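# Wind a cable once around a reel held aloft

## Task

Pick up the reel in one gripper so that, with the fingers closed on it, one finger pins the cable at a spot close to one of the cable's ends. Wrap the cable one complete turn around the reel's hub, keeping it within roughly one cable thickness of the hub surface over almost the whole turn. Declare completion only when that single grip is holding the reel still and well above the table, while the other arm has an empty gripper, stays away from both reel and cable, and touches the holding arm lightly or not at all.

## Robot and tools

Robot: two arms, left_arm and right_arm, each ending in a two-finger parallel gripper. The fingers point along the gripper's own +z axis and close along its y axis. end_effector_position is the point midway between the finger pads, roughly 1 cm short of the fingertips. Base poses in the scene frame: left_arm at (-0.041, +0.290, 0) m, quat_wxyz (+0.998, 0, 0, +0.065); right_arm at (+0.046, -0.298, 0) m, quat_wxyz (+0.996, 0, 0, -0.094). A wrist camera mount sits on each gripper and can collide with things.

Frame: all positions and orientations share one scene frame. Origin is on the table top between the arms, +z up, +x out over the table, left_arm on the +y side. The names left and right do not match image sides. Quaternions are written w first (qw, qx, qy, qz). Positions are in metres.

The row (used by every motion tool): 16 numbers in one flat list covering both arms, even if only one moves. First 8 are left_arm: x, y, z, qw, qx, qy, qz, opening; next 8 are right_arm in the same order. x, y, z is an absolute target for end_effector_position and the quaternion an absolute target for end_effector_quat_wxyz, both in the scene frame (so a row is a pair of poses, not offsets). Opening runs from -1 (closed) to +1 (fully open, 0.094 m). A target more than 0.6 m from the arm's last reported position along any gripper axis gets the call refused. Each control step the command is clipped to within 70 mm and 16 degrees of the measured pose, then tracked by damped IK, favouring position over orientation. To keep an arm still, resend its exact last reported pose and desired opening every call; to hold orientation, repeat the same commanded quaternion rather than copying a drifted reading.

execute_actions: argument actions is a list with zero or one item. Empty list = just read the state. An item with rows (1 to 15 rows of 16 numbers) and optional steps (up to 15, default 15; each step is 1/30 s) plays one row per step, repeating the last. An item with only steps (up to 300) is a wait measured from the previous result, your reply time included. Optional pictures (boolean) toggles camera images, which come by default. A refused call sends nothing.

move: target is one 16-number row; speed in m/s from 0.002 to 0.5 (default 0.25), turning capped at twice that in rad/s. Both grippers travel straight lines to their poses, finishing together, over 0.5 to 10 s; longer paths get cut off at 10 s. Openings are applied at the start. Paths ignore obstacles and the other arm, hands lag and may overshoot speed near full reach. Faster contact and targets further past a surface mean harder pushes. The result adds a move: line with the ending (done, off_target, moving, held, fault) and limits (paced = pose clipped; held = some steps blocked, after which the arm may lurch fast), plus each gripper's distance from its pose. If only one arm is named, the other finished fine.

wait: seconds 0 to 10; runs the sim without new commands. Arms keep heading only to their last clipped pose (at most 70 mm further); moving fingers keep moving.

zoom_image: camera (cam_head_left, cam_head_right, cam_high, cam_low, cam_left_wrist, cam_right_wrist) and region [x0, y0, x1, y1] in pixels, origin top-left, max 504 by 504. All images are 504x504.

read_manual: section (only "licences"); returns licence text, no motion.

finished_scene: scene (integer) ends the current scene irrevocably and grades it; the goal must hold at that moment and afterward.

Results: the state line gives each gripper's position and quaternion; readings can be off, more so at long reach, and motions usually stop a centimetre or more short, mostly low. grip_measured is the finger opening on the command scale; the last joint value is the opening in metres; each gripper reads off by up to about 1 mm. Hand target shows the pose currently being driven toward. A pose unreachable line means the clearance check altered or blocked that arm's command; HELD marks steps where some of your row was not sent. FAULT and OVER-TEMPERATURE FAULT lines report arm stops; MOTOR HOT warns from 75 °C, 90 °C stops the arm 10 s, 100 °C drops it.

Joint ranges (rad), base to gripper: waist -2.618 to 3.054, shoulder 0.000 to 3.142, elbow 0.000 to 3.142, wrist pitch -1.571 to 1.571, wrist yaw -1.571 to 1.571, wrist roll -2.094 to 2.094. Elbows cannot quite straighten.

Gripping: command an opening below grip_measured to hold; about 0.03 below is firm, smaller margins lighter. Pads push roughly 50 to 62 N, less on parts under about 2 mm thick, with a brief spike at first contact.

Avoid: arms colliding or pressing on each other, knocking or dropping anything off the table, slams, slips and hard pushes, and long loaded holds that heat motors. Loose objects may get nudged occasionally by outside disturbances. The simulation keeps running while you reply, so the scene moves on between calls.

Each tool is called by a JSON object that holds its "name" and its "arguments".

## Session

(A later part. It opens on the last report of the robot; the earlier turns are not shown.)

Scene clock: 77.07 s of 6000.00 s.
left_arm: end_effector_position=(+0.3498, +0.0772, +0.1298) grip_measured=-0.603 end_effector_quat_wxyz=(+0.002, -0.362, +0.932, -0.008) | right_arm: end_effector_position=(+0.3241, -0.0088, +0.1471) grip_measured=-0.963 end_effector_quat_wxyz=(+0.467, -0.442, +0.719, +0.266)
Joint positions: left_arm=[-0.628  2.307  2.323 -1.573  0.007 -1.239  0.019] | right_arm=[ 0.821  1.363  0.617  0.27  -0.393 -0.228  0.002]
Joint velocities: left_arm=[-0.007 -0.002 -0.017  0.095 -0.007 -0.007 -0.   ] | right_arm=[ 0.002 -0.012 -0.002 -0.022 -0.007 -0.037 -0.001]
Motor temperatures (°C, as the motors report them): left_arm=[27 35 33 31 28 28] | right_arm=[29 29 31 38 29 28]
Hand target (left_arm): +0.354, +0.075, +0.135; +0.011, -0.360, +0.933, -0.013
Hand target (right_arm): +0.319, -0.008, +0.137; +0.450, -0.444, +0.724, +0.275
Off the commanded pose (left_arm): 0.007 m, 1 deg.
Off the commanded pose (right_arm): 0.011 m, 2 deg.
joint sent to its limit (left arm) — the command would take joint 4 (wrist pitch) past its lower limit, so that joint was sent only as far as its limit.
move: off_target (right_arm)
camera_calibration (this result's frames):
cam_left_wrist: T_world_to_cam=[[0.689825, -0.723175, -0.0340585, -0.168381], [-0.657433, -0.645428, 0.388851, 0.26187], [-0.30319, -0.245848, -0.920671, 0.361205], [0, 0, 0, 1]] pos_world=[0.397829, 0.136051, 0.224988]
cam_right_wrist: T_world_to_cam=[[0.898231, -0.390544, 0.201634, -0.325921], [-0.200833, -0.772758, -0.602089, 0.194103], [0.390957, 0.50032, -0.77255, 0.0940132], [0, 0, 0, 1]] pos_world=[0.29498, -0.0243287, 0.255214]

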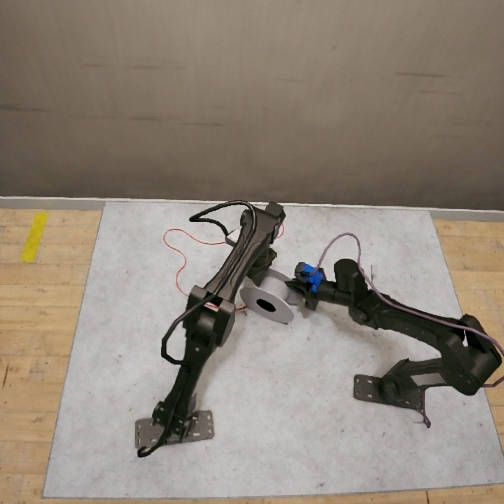

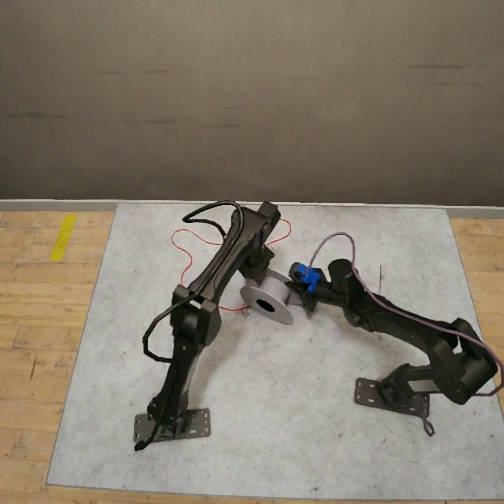

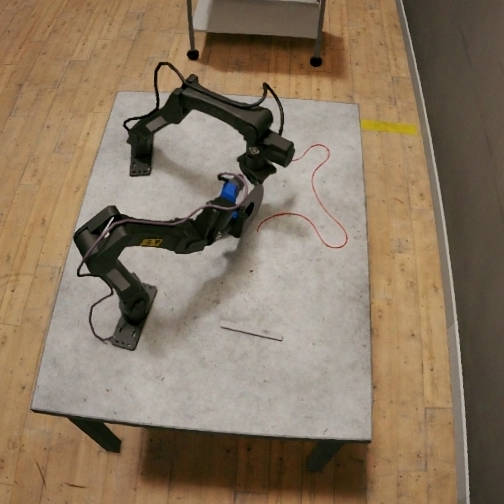

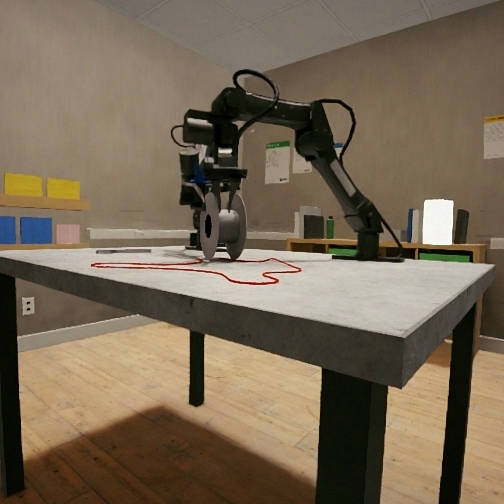

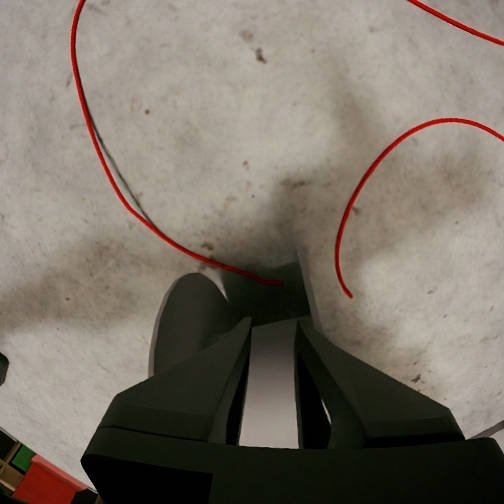

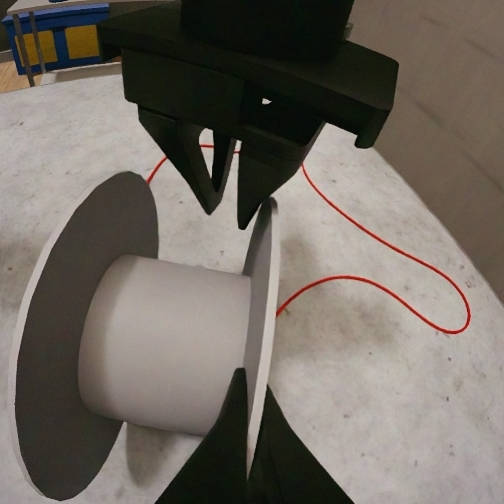

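{"name": "move", "arguments": {"target": [0.37,0.14,0.16,0,-0.36,0.933,0,0.2,0.319,-0.008,0.137,0.45,-0.445,0.725,0.275,-1], "speed": 0.1}}

{"name": "move", "arguments": {"target": [0.36,0.2,0.09,0,-0.737,0.676,0,0.2,0.3,-0.07,0.145,0.45,-0.445,0.725,0.275,-1], "speed": 0.1}}

Scene clock: 82.47 s of 6000.00 s.
left_arm: end_effector_position=(+0.3748, +0.1367, +0.1542) grip_measured=+0.197 end_effector_quat_wxyz=(+0.025, -0.363, +0.931, -0.024) | right_arm: end_effector_position=(+0.3299, -0.0135, +0.1474) grip_measured=-0.963 end_effector_quat_wxyz=(+0.471, -0.433, +0.724, +0.259)
Joint positions: left_arm=[-0.485  2.249  2.323 -1.575  0.003 -1.097  0.056] | right_arm=[ 0.807  1.363  0.617  0.273 -0.382 -0.224  0.002]
Joint velocities: left_arm=[-0.007  0.007 -0.002 -0.051  0.037  0.037 -0.   ] | right_arm=[ 0.002  0.007  0.002  0.007  0.066  0.037 -0.001]
Motor temperatures (°C, as the motors report them): left_arm=[27 35 33 31 28 28] | right_arm=[29 29 31 38 29 28]
Hand target (left_arm): +0.371, +0.140, +0.160; +0.028, -0.360, +0.932, -0.025
Hand target (right_arm): +0.319, -0.008, +0.137; +0.450, -0.444, +0.724, +0.275
Off the commanded pose (left_arm): 0.008 m, 4 deg.
Off the commanded pose (right_arm): 0.016 m, 3 deg.
joint sent to its limit (left arm) — the command would take joint 4 (wrist pitch) past its lower limit, so that joint was sent only as far as its limit.
move: off_target (left_arm, right_arm)
camera_calibration (this result's frames):
cam_left_wrist: T_world_to_cam=[[0.692477, -0.721297, 0.0143648, -0.150509], [-0.676322, -0.642111, 0.360946, 0.318151], [-0.251126, -0.259662, -0.932476, 0.390063], [0, 0, 0, 1]] pos_world=[0.417351, 0.197011, 0.251051]
cam_right_wrist: T_world_to_cam=[[0.887781, -0.412641, 0.203894, -0.330181], [-0.218577, -0.767827, -0.602217, 0.197741], [0.405055, 0.490071, -0.771856, 0.0894698], [0, 0, 0, 1]] pos_world=[0.30011, -0.028262, 0.255463]

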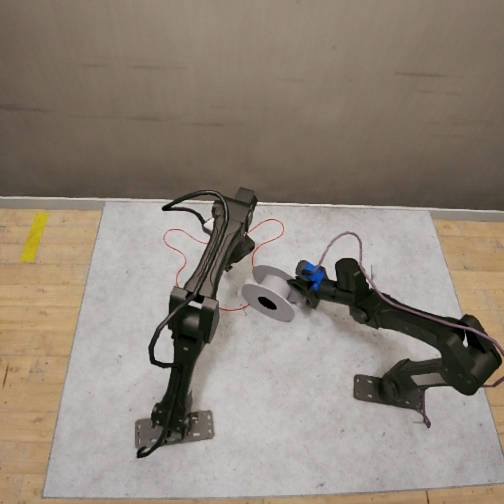

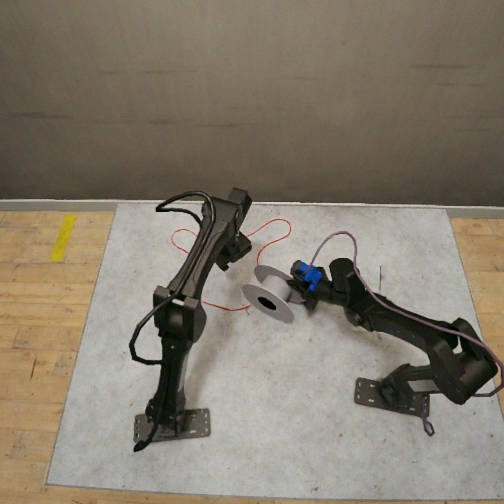

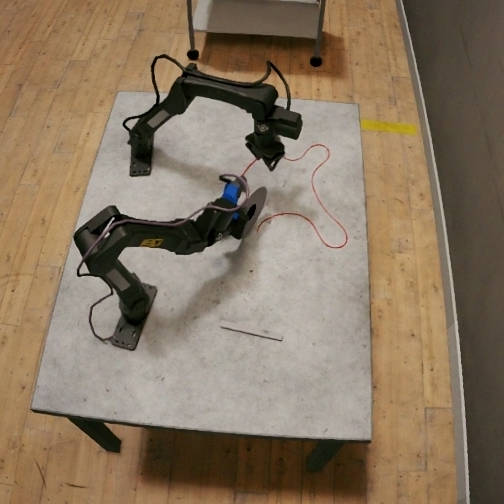

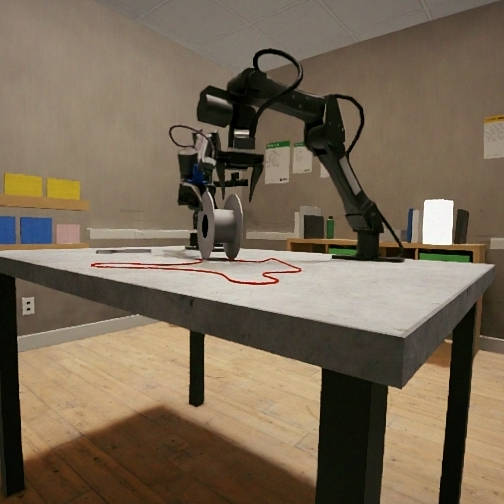

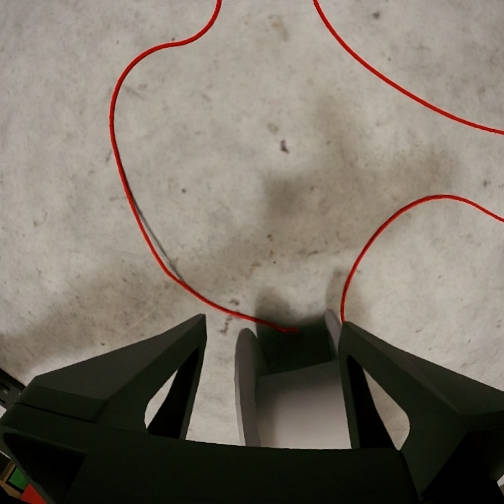

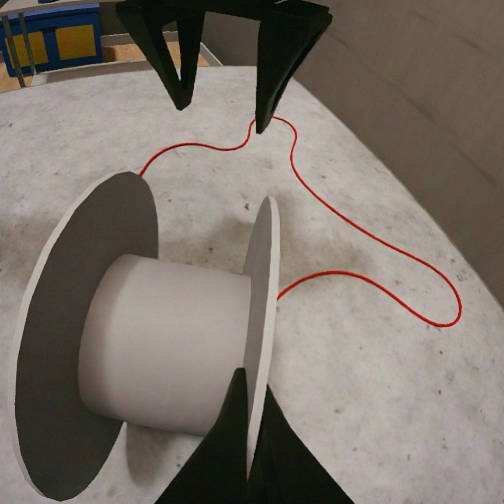

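Scene clock: 87.40 s of 6000.00 s.
left_arm: end_effector_position=(+0.3624, +0.1957, +0.0834) grip_measured=+0.197 end_effector_quat_wxyz=(+0.006, +0.731, -0.682, -0.007) | right_arm: end_effector_position=(+0.3077, -0.0665, +0.1457) grip_measured=-0.963 end_effector_quat_wxyz=(+0.458, -0.447, +0.722, +0.263)
Joint positions: left_arm=[-0.361  2.158  1.892 -1.322  0.003 -1.871  0.056] | right_arm=[ 0.64   1.161  0.514  0.101 -0.553 -0.341  0.002]
Joint velocities: left_arm=[ 0.007 -0.012  0.012 -0.022 -0.066  0.022  0.001] | right_arm=[-0.002 -0.032 -0.012 -0.007 -0.066 -0.051  0.   ]
Motor temperatures (°C, as the motors report them): left_arm=[27 36 33 31 28 28] | right_arm=[29 29 31 38 29 28]
Hand target (left_arm): +0.362, +0.200, +0.090; -0.000, +0.737, -0.676, +0.000
Hand target (right_arm): +0.300, -0.070, +0.143; +0.450, -0.446, +0.724, +0.273
Off the commanded pose (left_arm): 0.008 m, 1 deg.
Off the commanded pose (right_arm): 0.008 m, 2 deg.
move: done
camera_calibration (this result's frames):
cam_left_wrist: T_world_to_cam=[[0.993542, 0.0912939, -0.067379, -0.359684], [0.110259, -0.916991, 0.383368, 0.140072], [-0.0267868, -0.388321, -0.921135, 0.279164], [0, 0, 0, 1]] pos_world=[0.349395, 0.269687, 0.179214]
cam_right_wrist: T_world_to_cam=[[0.903201, -0.380325, 0.198952, -0.333883], [-0.201385, -0.784832, -0.586074, 0.142395], [0.379042, 0.489276, -0.785453, 0.133052], [0, 0, 0, 1]] pos_world=[0.279807, -0.0803265, 0.254387]

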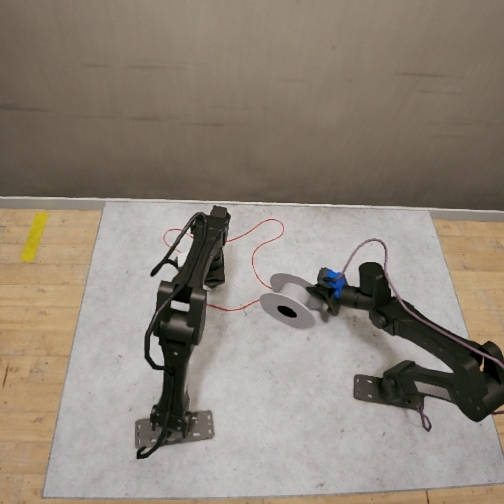

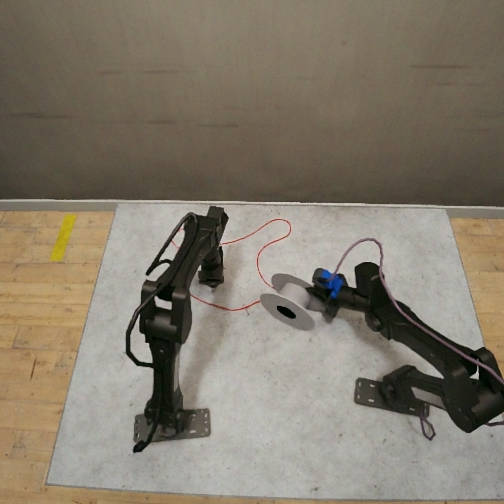

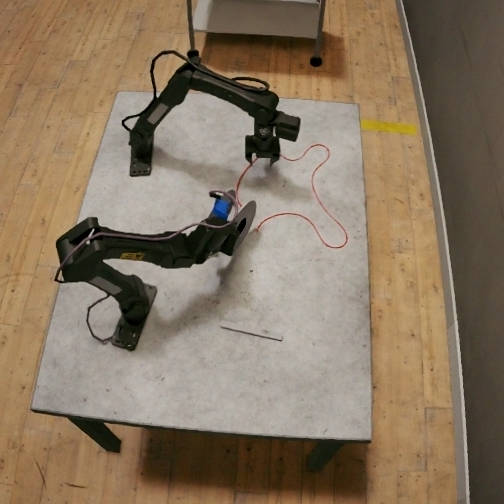

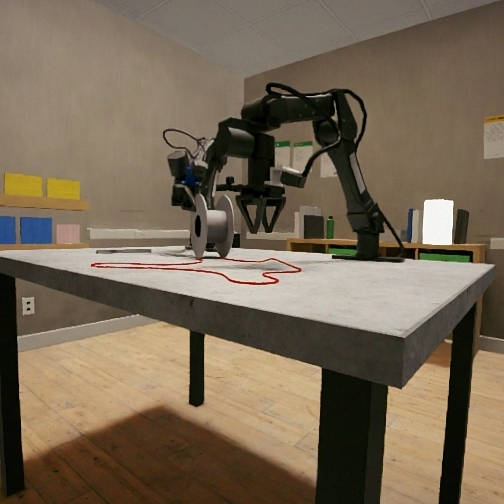

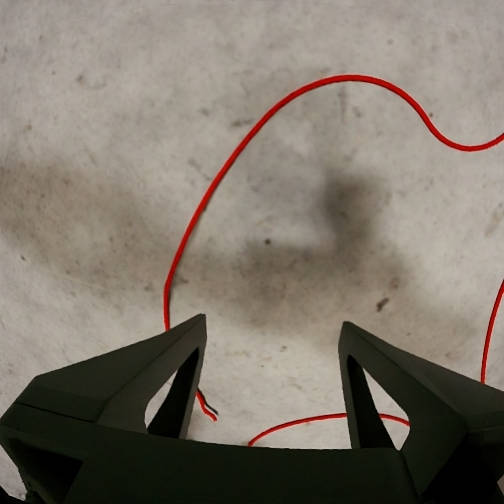

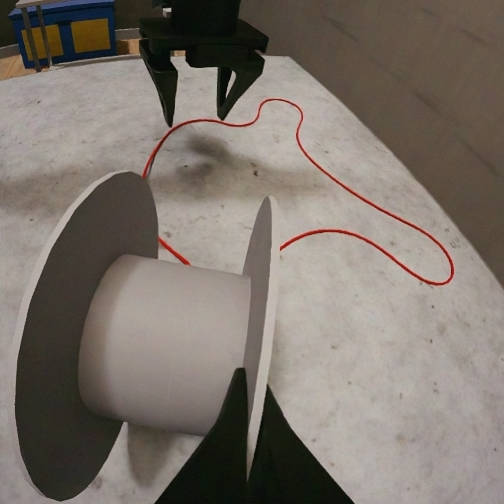

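{"name": "move", "arguments": {"target": [0.3,0.16,0.045,0,-0.737,0.676,0,0.2,0.29,-0.1,0.145,0.45,-0.445,0.725,0.275,-1], "speed": 0.1}}

{"name": "move", "arguments": {"target": [0.297,0.16,0.005,0,-0.737,0.676,0,0.2,0.29,-0.1,0.14,0.45,-0.445,0.725,0.275,-1], "speed": 0.07}}

{"name": "move", "arguments": {"target": [0.297,0.16,0.005,0,-0.737,0.676,0,-1,0.29,-0.1,0.14,0.45,-0.445,0.725,0.275,-1]}}

{"name": "move", "arguments": {"target": [0.35,0.09,0.125,0,-0.36,0.933,0,-1,0.29,-0.1,0.14,0.45,-0.445,0.725,0.275,-1], "speed": 0.1}}

Scene clock: 94.47 s of 6000.00 s.
left_arm: end_effector_position=(+0.3016, +0.1617, +0.0406) grip_measured=+0.197 end_effector_quat_wxyz=(+0.005, +0.737, -0.676, -0.008) | right_arm: end_effector_position=(+0.2990, -0.0987, +0.1447) grip_measured=-0.963 end_effector_quat_wxyz=(+0.457, -0.447, +0.724, +0.259)
Joint positions: left_arm=[-0.489  1.992  1.468 -1.065  0.003 -2.016  0.056] | right_arm=[ 0.511  1.055  0.475 -0.02  -0.651 -0.43   0.002]
Joint velocities: left_arm=[-0.002 -0.002 -0.017  0.037  0.007  0.037 -0.001] | right_arm=[-0.002  0.007 -0.007 -0.022 -0.037  0.022 -0.   ]
Motor temperatures (°C, as the motors report them): left_arm=[27 37 32 31 28 28] | right_arm=[29 29 31 38 29 28]
Hand target (left_arm): +0.299, +0.161, +0.045; +0.000, +0.737, -0.676, -0.001
Hand target (right_arm): +0.291, -0.100, +0.144; +0.449, -0.445, +0.725, +0.273
Off the commanded pose (left_arm): 0.005 m, 1 deg.
Off the commanded pose (right_arm): 0.009 m, 2 deg.
move: done
camera_calibration (this result's frames):
cam_left_wrist: T_world_to_cam=[[0.991959, 0.107314, -0.0670898, -0.301162], [0.124892, -0.915814, 0.381688, 0.127482], [-0.0204811, -0.386998, -0.921853, 0.222871], [0, 0, 0, 1]] pos_world=[0.287383, 0.23532, 0.136591]
cam_right_wrist: T_world_to_cam=[[0.90069, -0.384081, 0.203076, -0.338274], [-0.20574, -0.788747, -0.579266, 0.114703], [0.38266, 0.479958, -0.789437, 0.14991], [0, 0, 0, 1]] pos_world=[0.270914, -0.111403, 0.253484]

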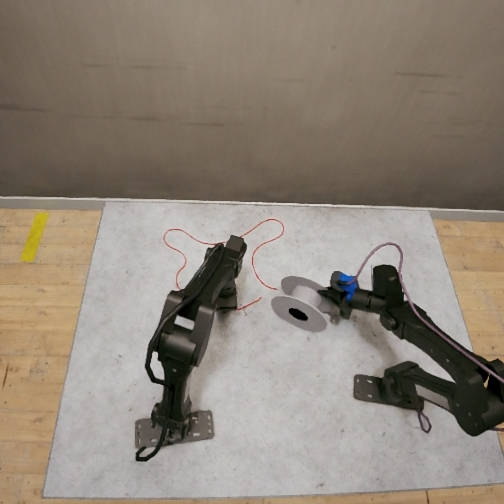

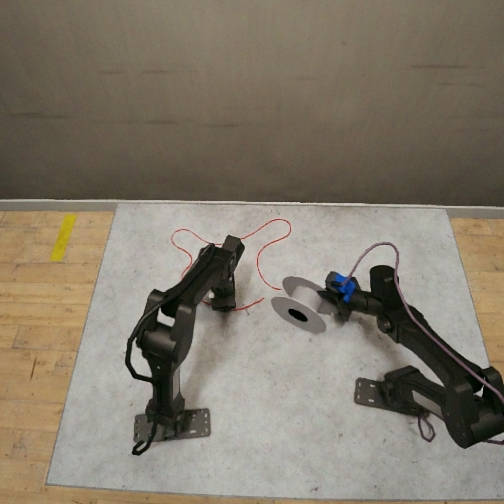

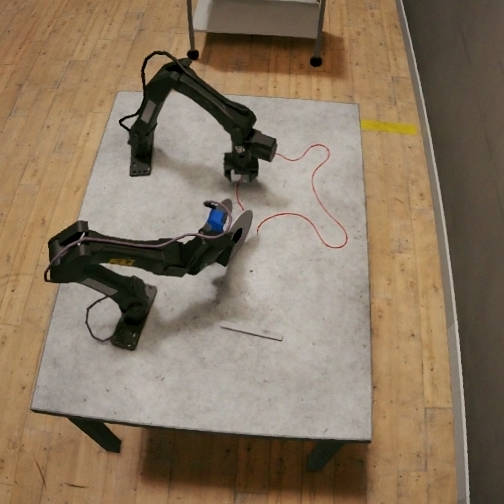

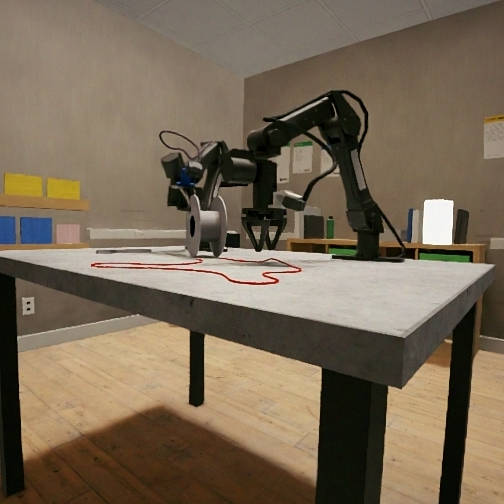

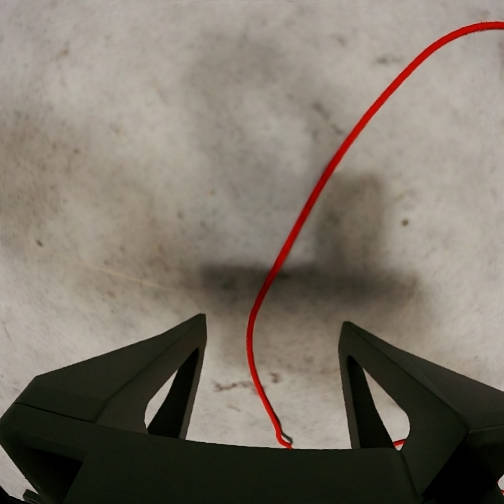

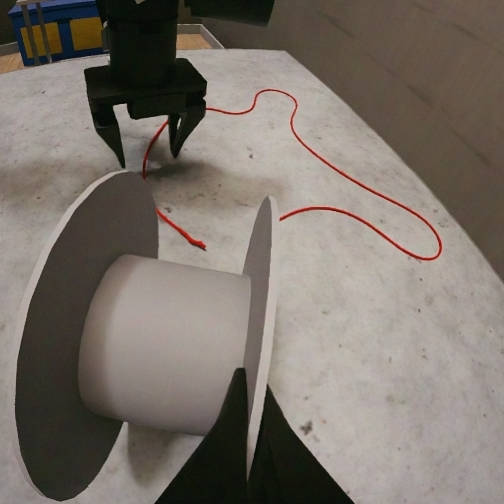

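Scene clock: 95.50 s of 6000.00 s.
left_arm: end_effector_position=(+0.3033, +0.1611, +0.0149) grip_measured=+0.197 end_effector_quat_wxyz=(-0.003, +0.738, -0.674, +0.013) | right_arm: end_effector_position=(+0.2986, -0.0988, +0.1443) grip_measured=-0.963 end_effector_quat_wxyz=(+0.459, -0.447, +0.722, +0.260)
Joint positions: left_arm=[-0.489  1.992  1.36  -0.913  0.003 -2.021  0.056] | right_arm=[ 0.508  1.055  0.469 -0.01  -0.658 -0.431  0.002]
Joint velocities: left_arm=[-0.007 -0.007 -0.007 -0.066  0.095 -0.022  0.   ] | right_arm=[-0.012 -0.012 -0.002 -0.007  0.007 -0.037  0.   ]
Motor temperatures (°C, as the motors report them): left_arm=[27 36 32 31 28 28] | right_arm=[29 29 31 38 29 28]
Hand target (left_arm): +0.297, +0.160, +0.005; -0.000, +0.737, -0.676, -0.000
Hand target (right_arm): +0.290, -0.100, +0.140; +0.450, -0.445, +0.724, +0.275
Off the commanded pose (left_arm): 0.012 m, 2 deg.
Off the commanded pose (right_arm): 0.010 m, 2 deg.
move: off_target (left_arm)
camera_calibration (this result's frames):
cam_left_wrist: T_world_to_cam=[[0.993369, 0.111504, -0.0280325, -0.30623], [0.113361, -0.90918, 0.400676, 0.138635], [0.0191903, -0.401197, -0.915791, 0.189092], [0, 0, 0, 1]] pos_world=[0.284855, 0.236053, 0.109037]
cam_right_wrist: T_world_to_cam=[[0.90129, -0.382307, 0.20376, -0.337973], [-0.201869, -0.786783, -0.583285, 0.113932], [0.383309, 0.484576, -0.786295, 0.149564], [0, 0, 0, 1]] pos_world=[0.270281, -0.112044, 0.252922]

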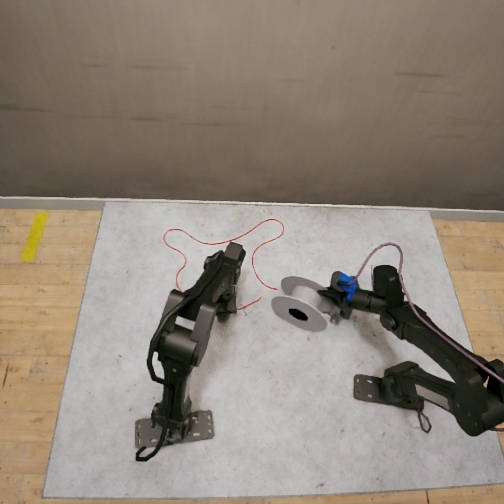

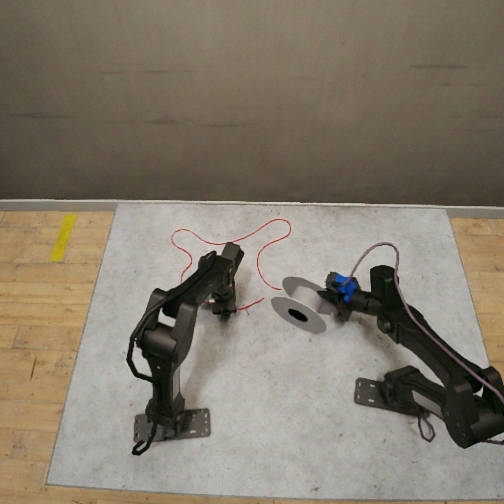

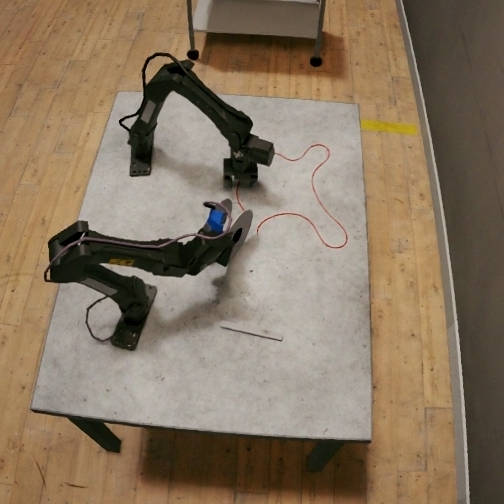

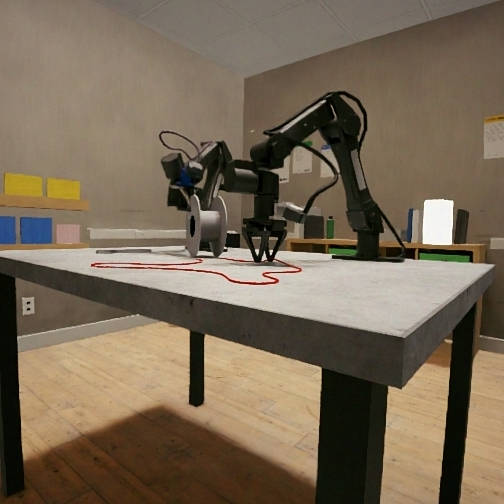

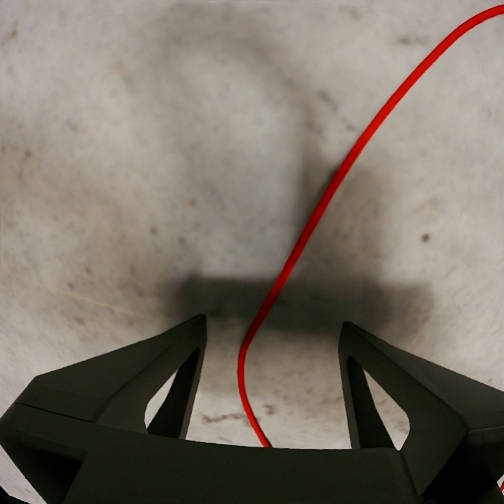

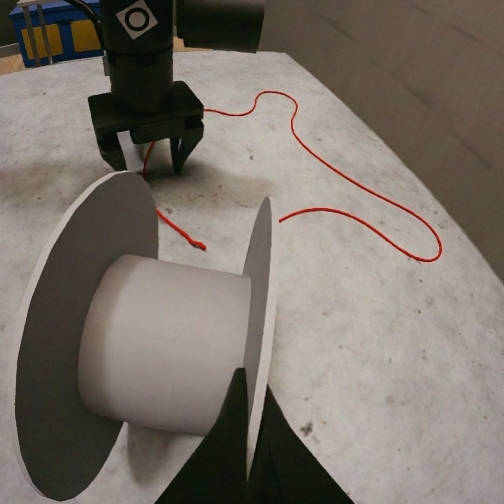

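Scene clock: 96.20 s of 6000.00 s.
left_arm: end_effector_position=(+0.3036, +0.1610, +0.0149) grip_measured=-0.955 end_effector_quat_wxyz=(-0.003, +0.739, -0.674, +0.013) | right_arm: end_effector_position=(+0.2987, -0.0988, +0.1444) grip_measured=-0.963 end_effector_quat_wxyz=(+0.459, -0.447, +0.722, +0.260)
Joint positions: left_arm=[-0.489  1.992  1.36  -0.912  0.003 -2.022  0.002] | right_arm=[ 0.508  1.055  0.469 -0.009 -0.658 -0.431  0.002]
Joint velocities: left_arm=[-0.012 -0.002 -0.012  0.037  0.007 -0.081 -0.   ] | right_arm=[-0.002 -0.002  0.007 -0.037  0.022 -0.007  0.001]
Motor temperatures (°C, as the motors report them): left_arm=[27 36 32 31 28 28] | right_arm=[29 29 31 38 29 28]
Hand target (left_arm): +0.297, +0.160, +0.005; -0.000, +0.737, -0.676, -0.000
Hand target (right_arm): +0.290, -0.100, +0.140; +0.450, -0.445, +0.724, +0.275
Off the commanded pose (left_arm): 0.012 m, 2 deg.
Off the commanded pose (right_arm): 0.010 m, 2 deg.
move: off_target (left_arm)
camera_calibration (this result's frames):
cam_left_wrist: T_world_to_cam=[[0.993312, 0.11225, -0.0270249, -0.306601], [0.113628, -0.908925, 0.401179, 0.138381], [0.0204686, -0.401567, -0.915601, 0.188722], [0, 0, 0, 1]] pos_world=[0.284964, 0.235978, 0.108993]
cam_right_wrist: T_world_to_cam=[[0.901145, -0.38217, 0.204654, -0.338139], [-0.201139, -0.786773, -0.583551, 0.113871], [0.384032, 0.484701, -0.785866, 0.149357], [0, 0, 0, 1]] pos_world=[0.270258, -0.112029, 0.253025]

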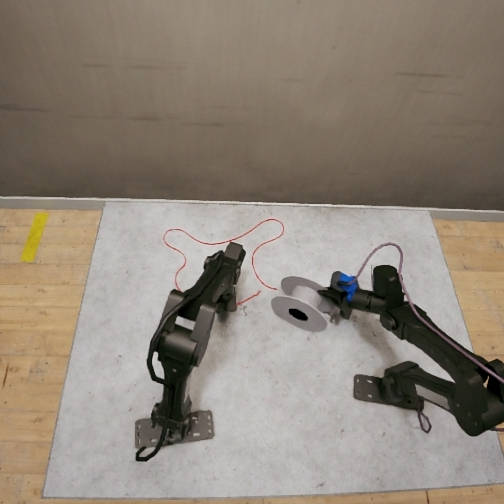

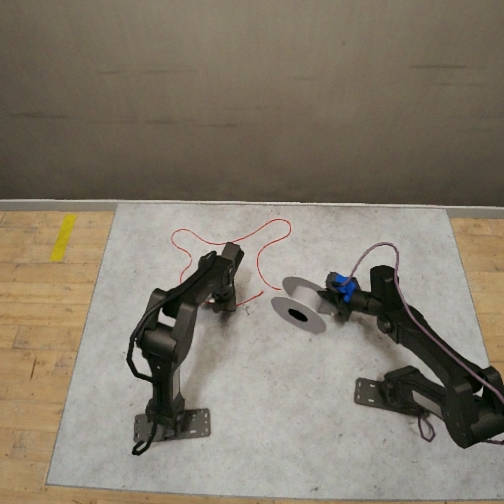

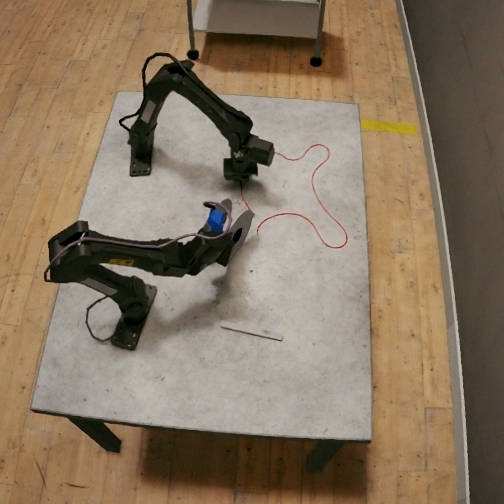

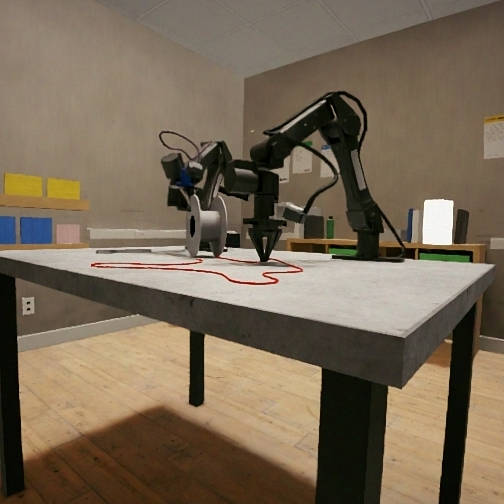

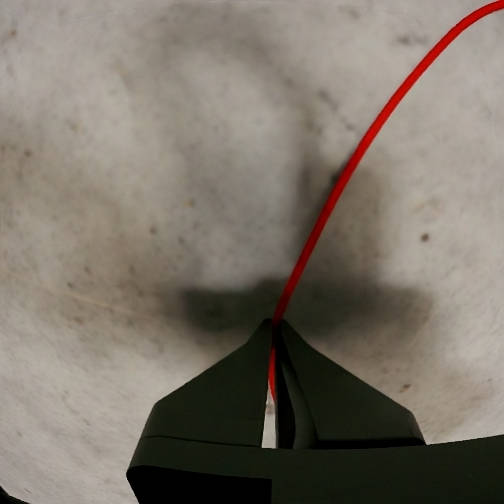

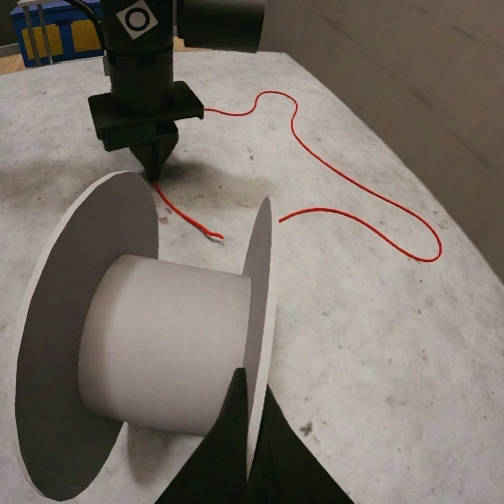

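Scene clock: 101.37 s of 6000.00 s.
left_arm: end_effector_position=(+0.3475, +0.0935, +0.1206) grip_measured=-0.955 end_effector_quat_wxyz=(-0.003, -0.368, +0.930, +0.001) | right_arm: end_effector_position=(+0.2986, -0.0987, +0.1445) grip_measured=-0.963 end_effector_quat_wxyz=(+0.459, -0.448, +0.722, +0.260)
Joint positions: left_arm=[-0.599  2.263  2.212 -1.524  0.003 -1.222  0.002] | right_arm=[ 0.508  1.055  0.469 -0.009 -0.659 -0.432  0.002]
Joint velocities: left_arm=[-0.017 -0.007 -0.007 -0.007  0.037  0.022  0.   ] | right_arm=[ 0.007  0.002 -0.007 -0.066 -0.022 -0.081 -0.001]
Motor temperatures (°C, as the motors report them): left_arm=[27 36 33 31 28 28] | right_arm=[29 29 31 38 29 28]
Hand target (left_arm): +0.348, +0.089, +0.124; -0.000, -0.360, +0.933, +0.000
Hand target (right_arm): +0.290, -0.100, +0.140; +0.450, -0.445, +0.724, +0.275
Off the commanded pose (left_arm): 0.006 m, 1 deg.
Off the commanded pose (right_arm): 0.010 m, 2 deg.
move: done
camera_calibration (this result's frames):
cam_left_wrist: T_world_to_cam=[[0.69822, -0.713906, -0.0531729, -0.156778], [-0.643299, -0.658282, 0.390936, 0.270493], [-0.314095, -0.238753, -0.918881, 0.358948], [0, 0, 0, 1]] pos_world=[0.396217, 0.151836, 0.215749]
cam_right_wrist: T_world_to_cam=[[0.901283, -0.381741, 0.204849, -0.33811], [-0.200621, -0.786848, -0.583628, 0.113756], [0.38398, 0.484917, -0.785757, 0.149396], [0, 0, 0, 1]] pos_world=[0.27019, -0.112007, 0.253041]

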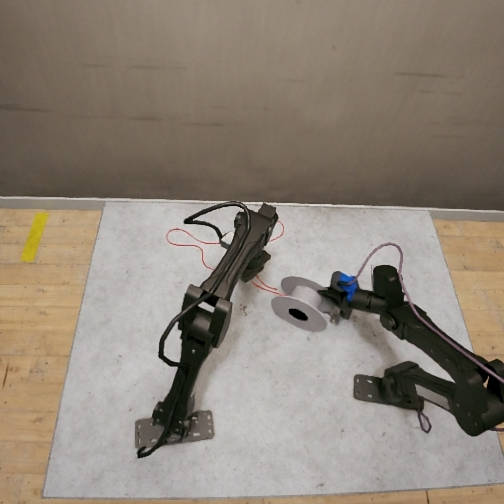

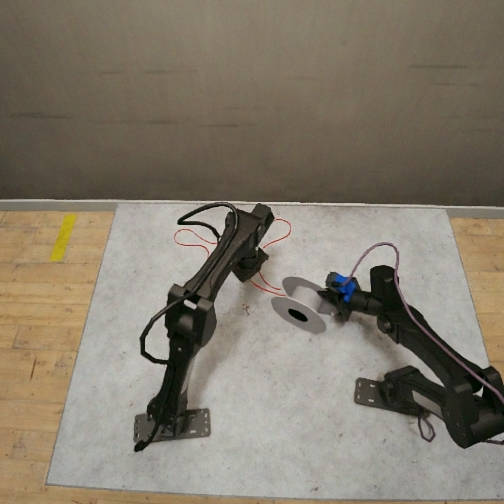

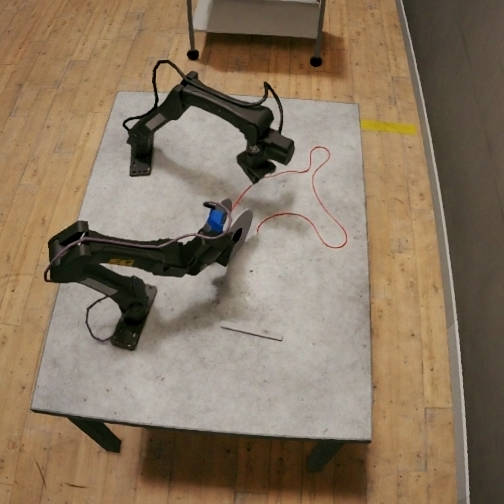

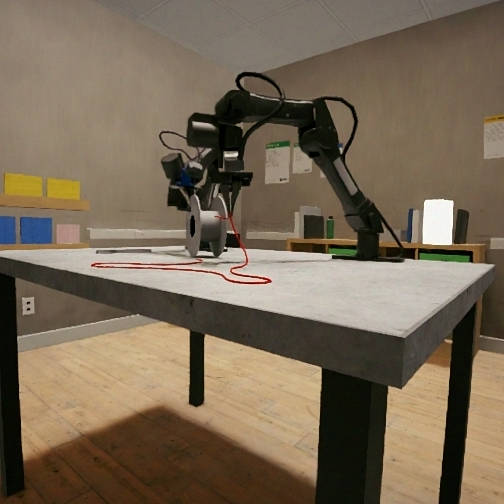

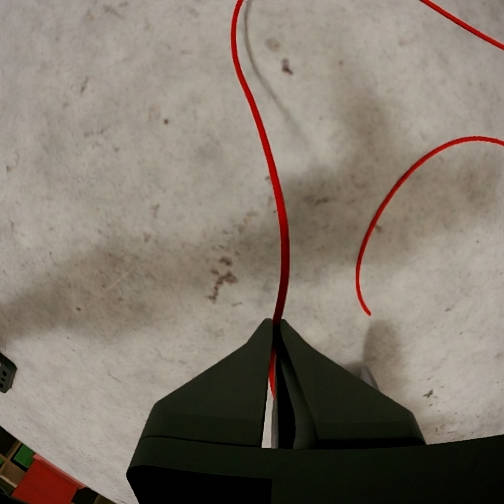

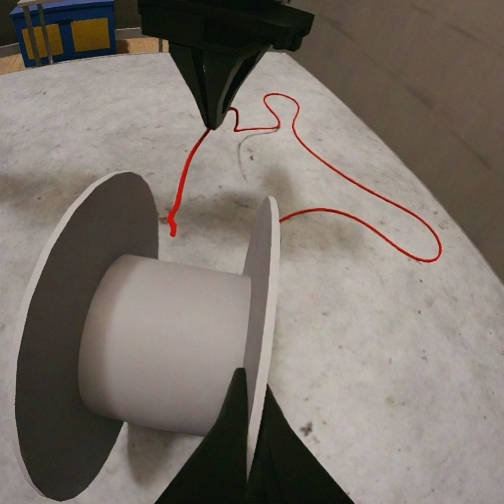

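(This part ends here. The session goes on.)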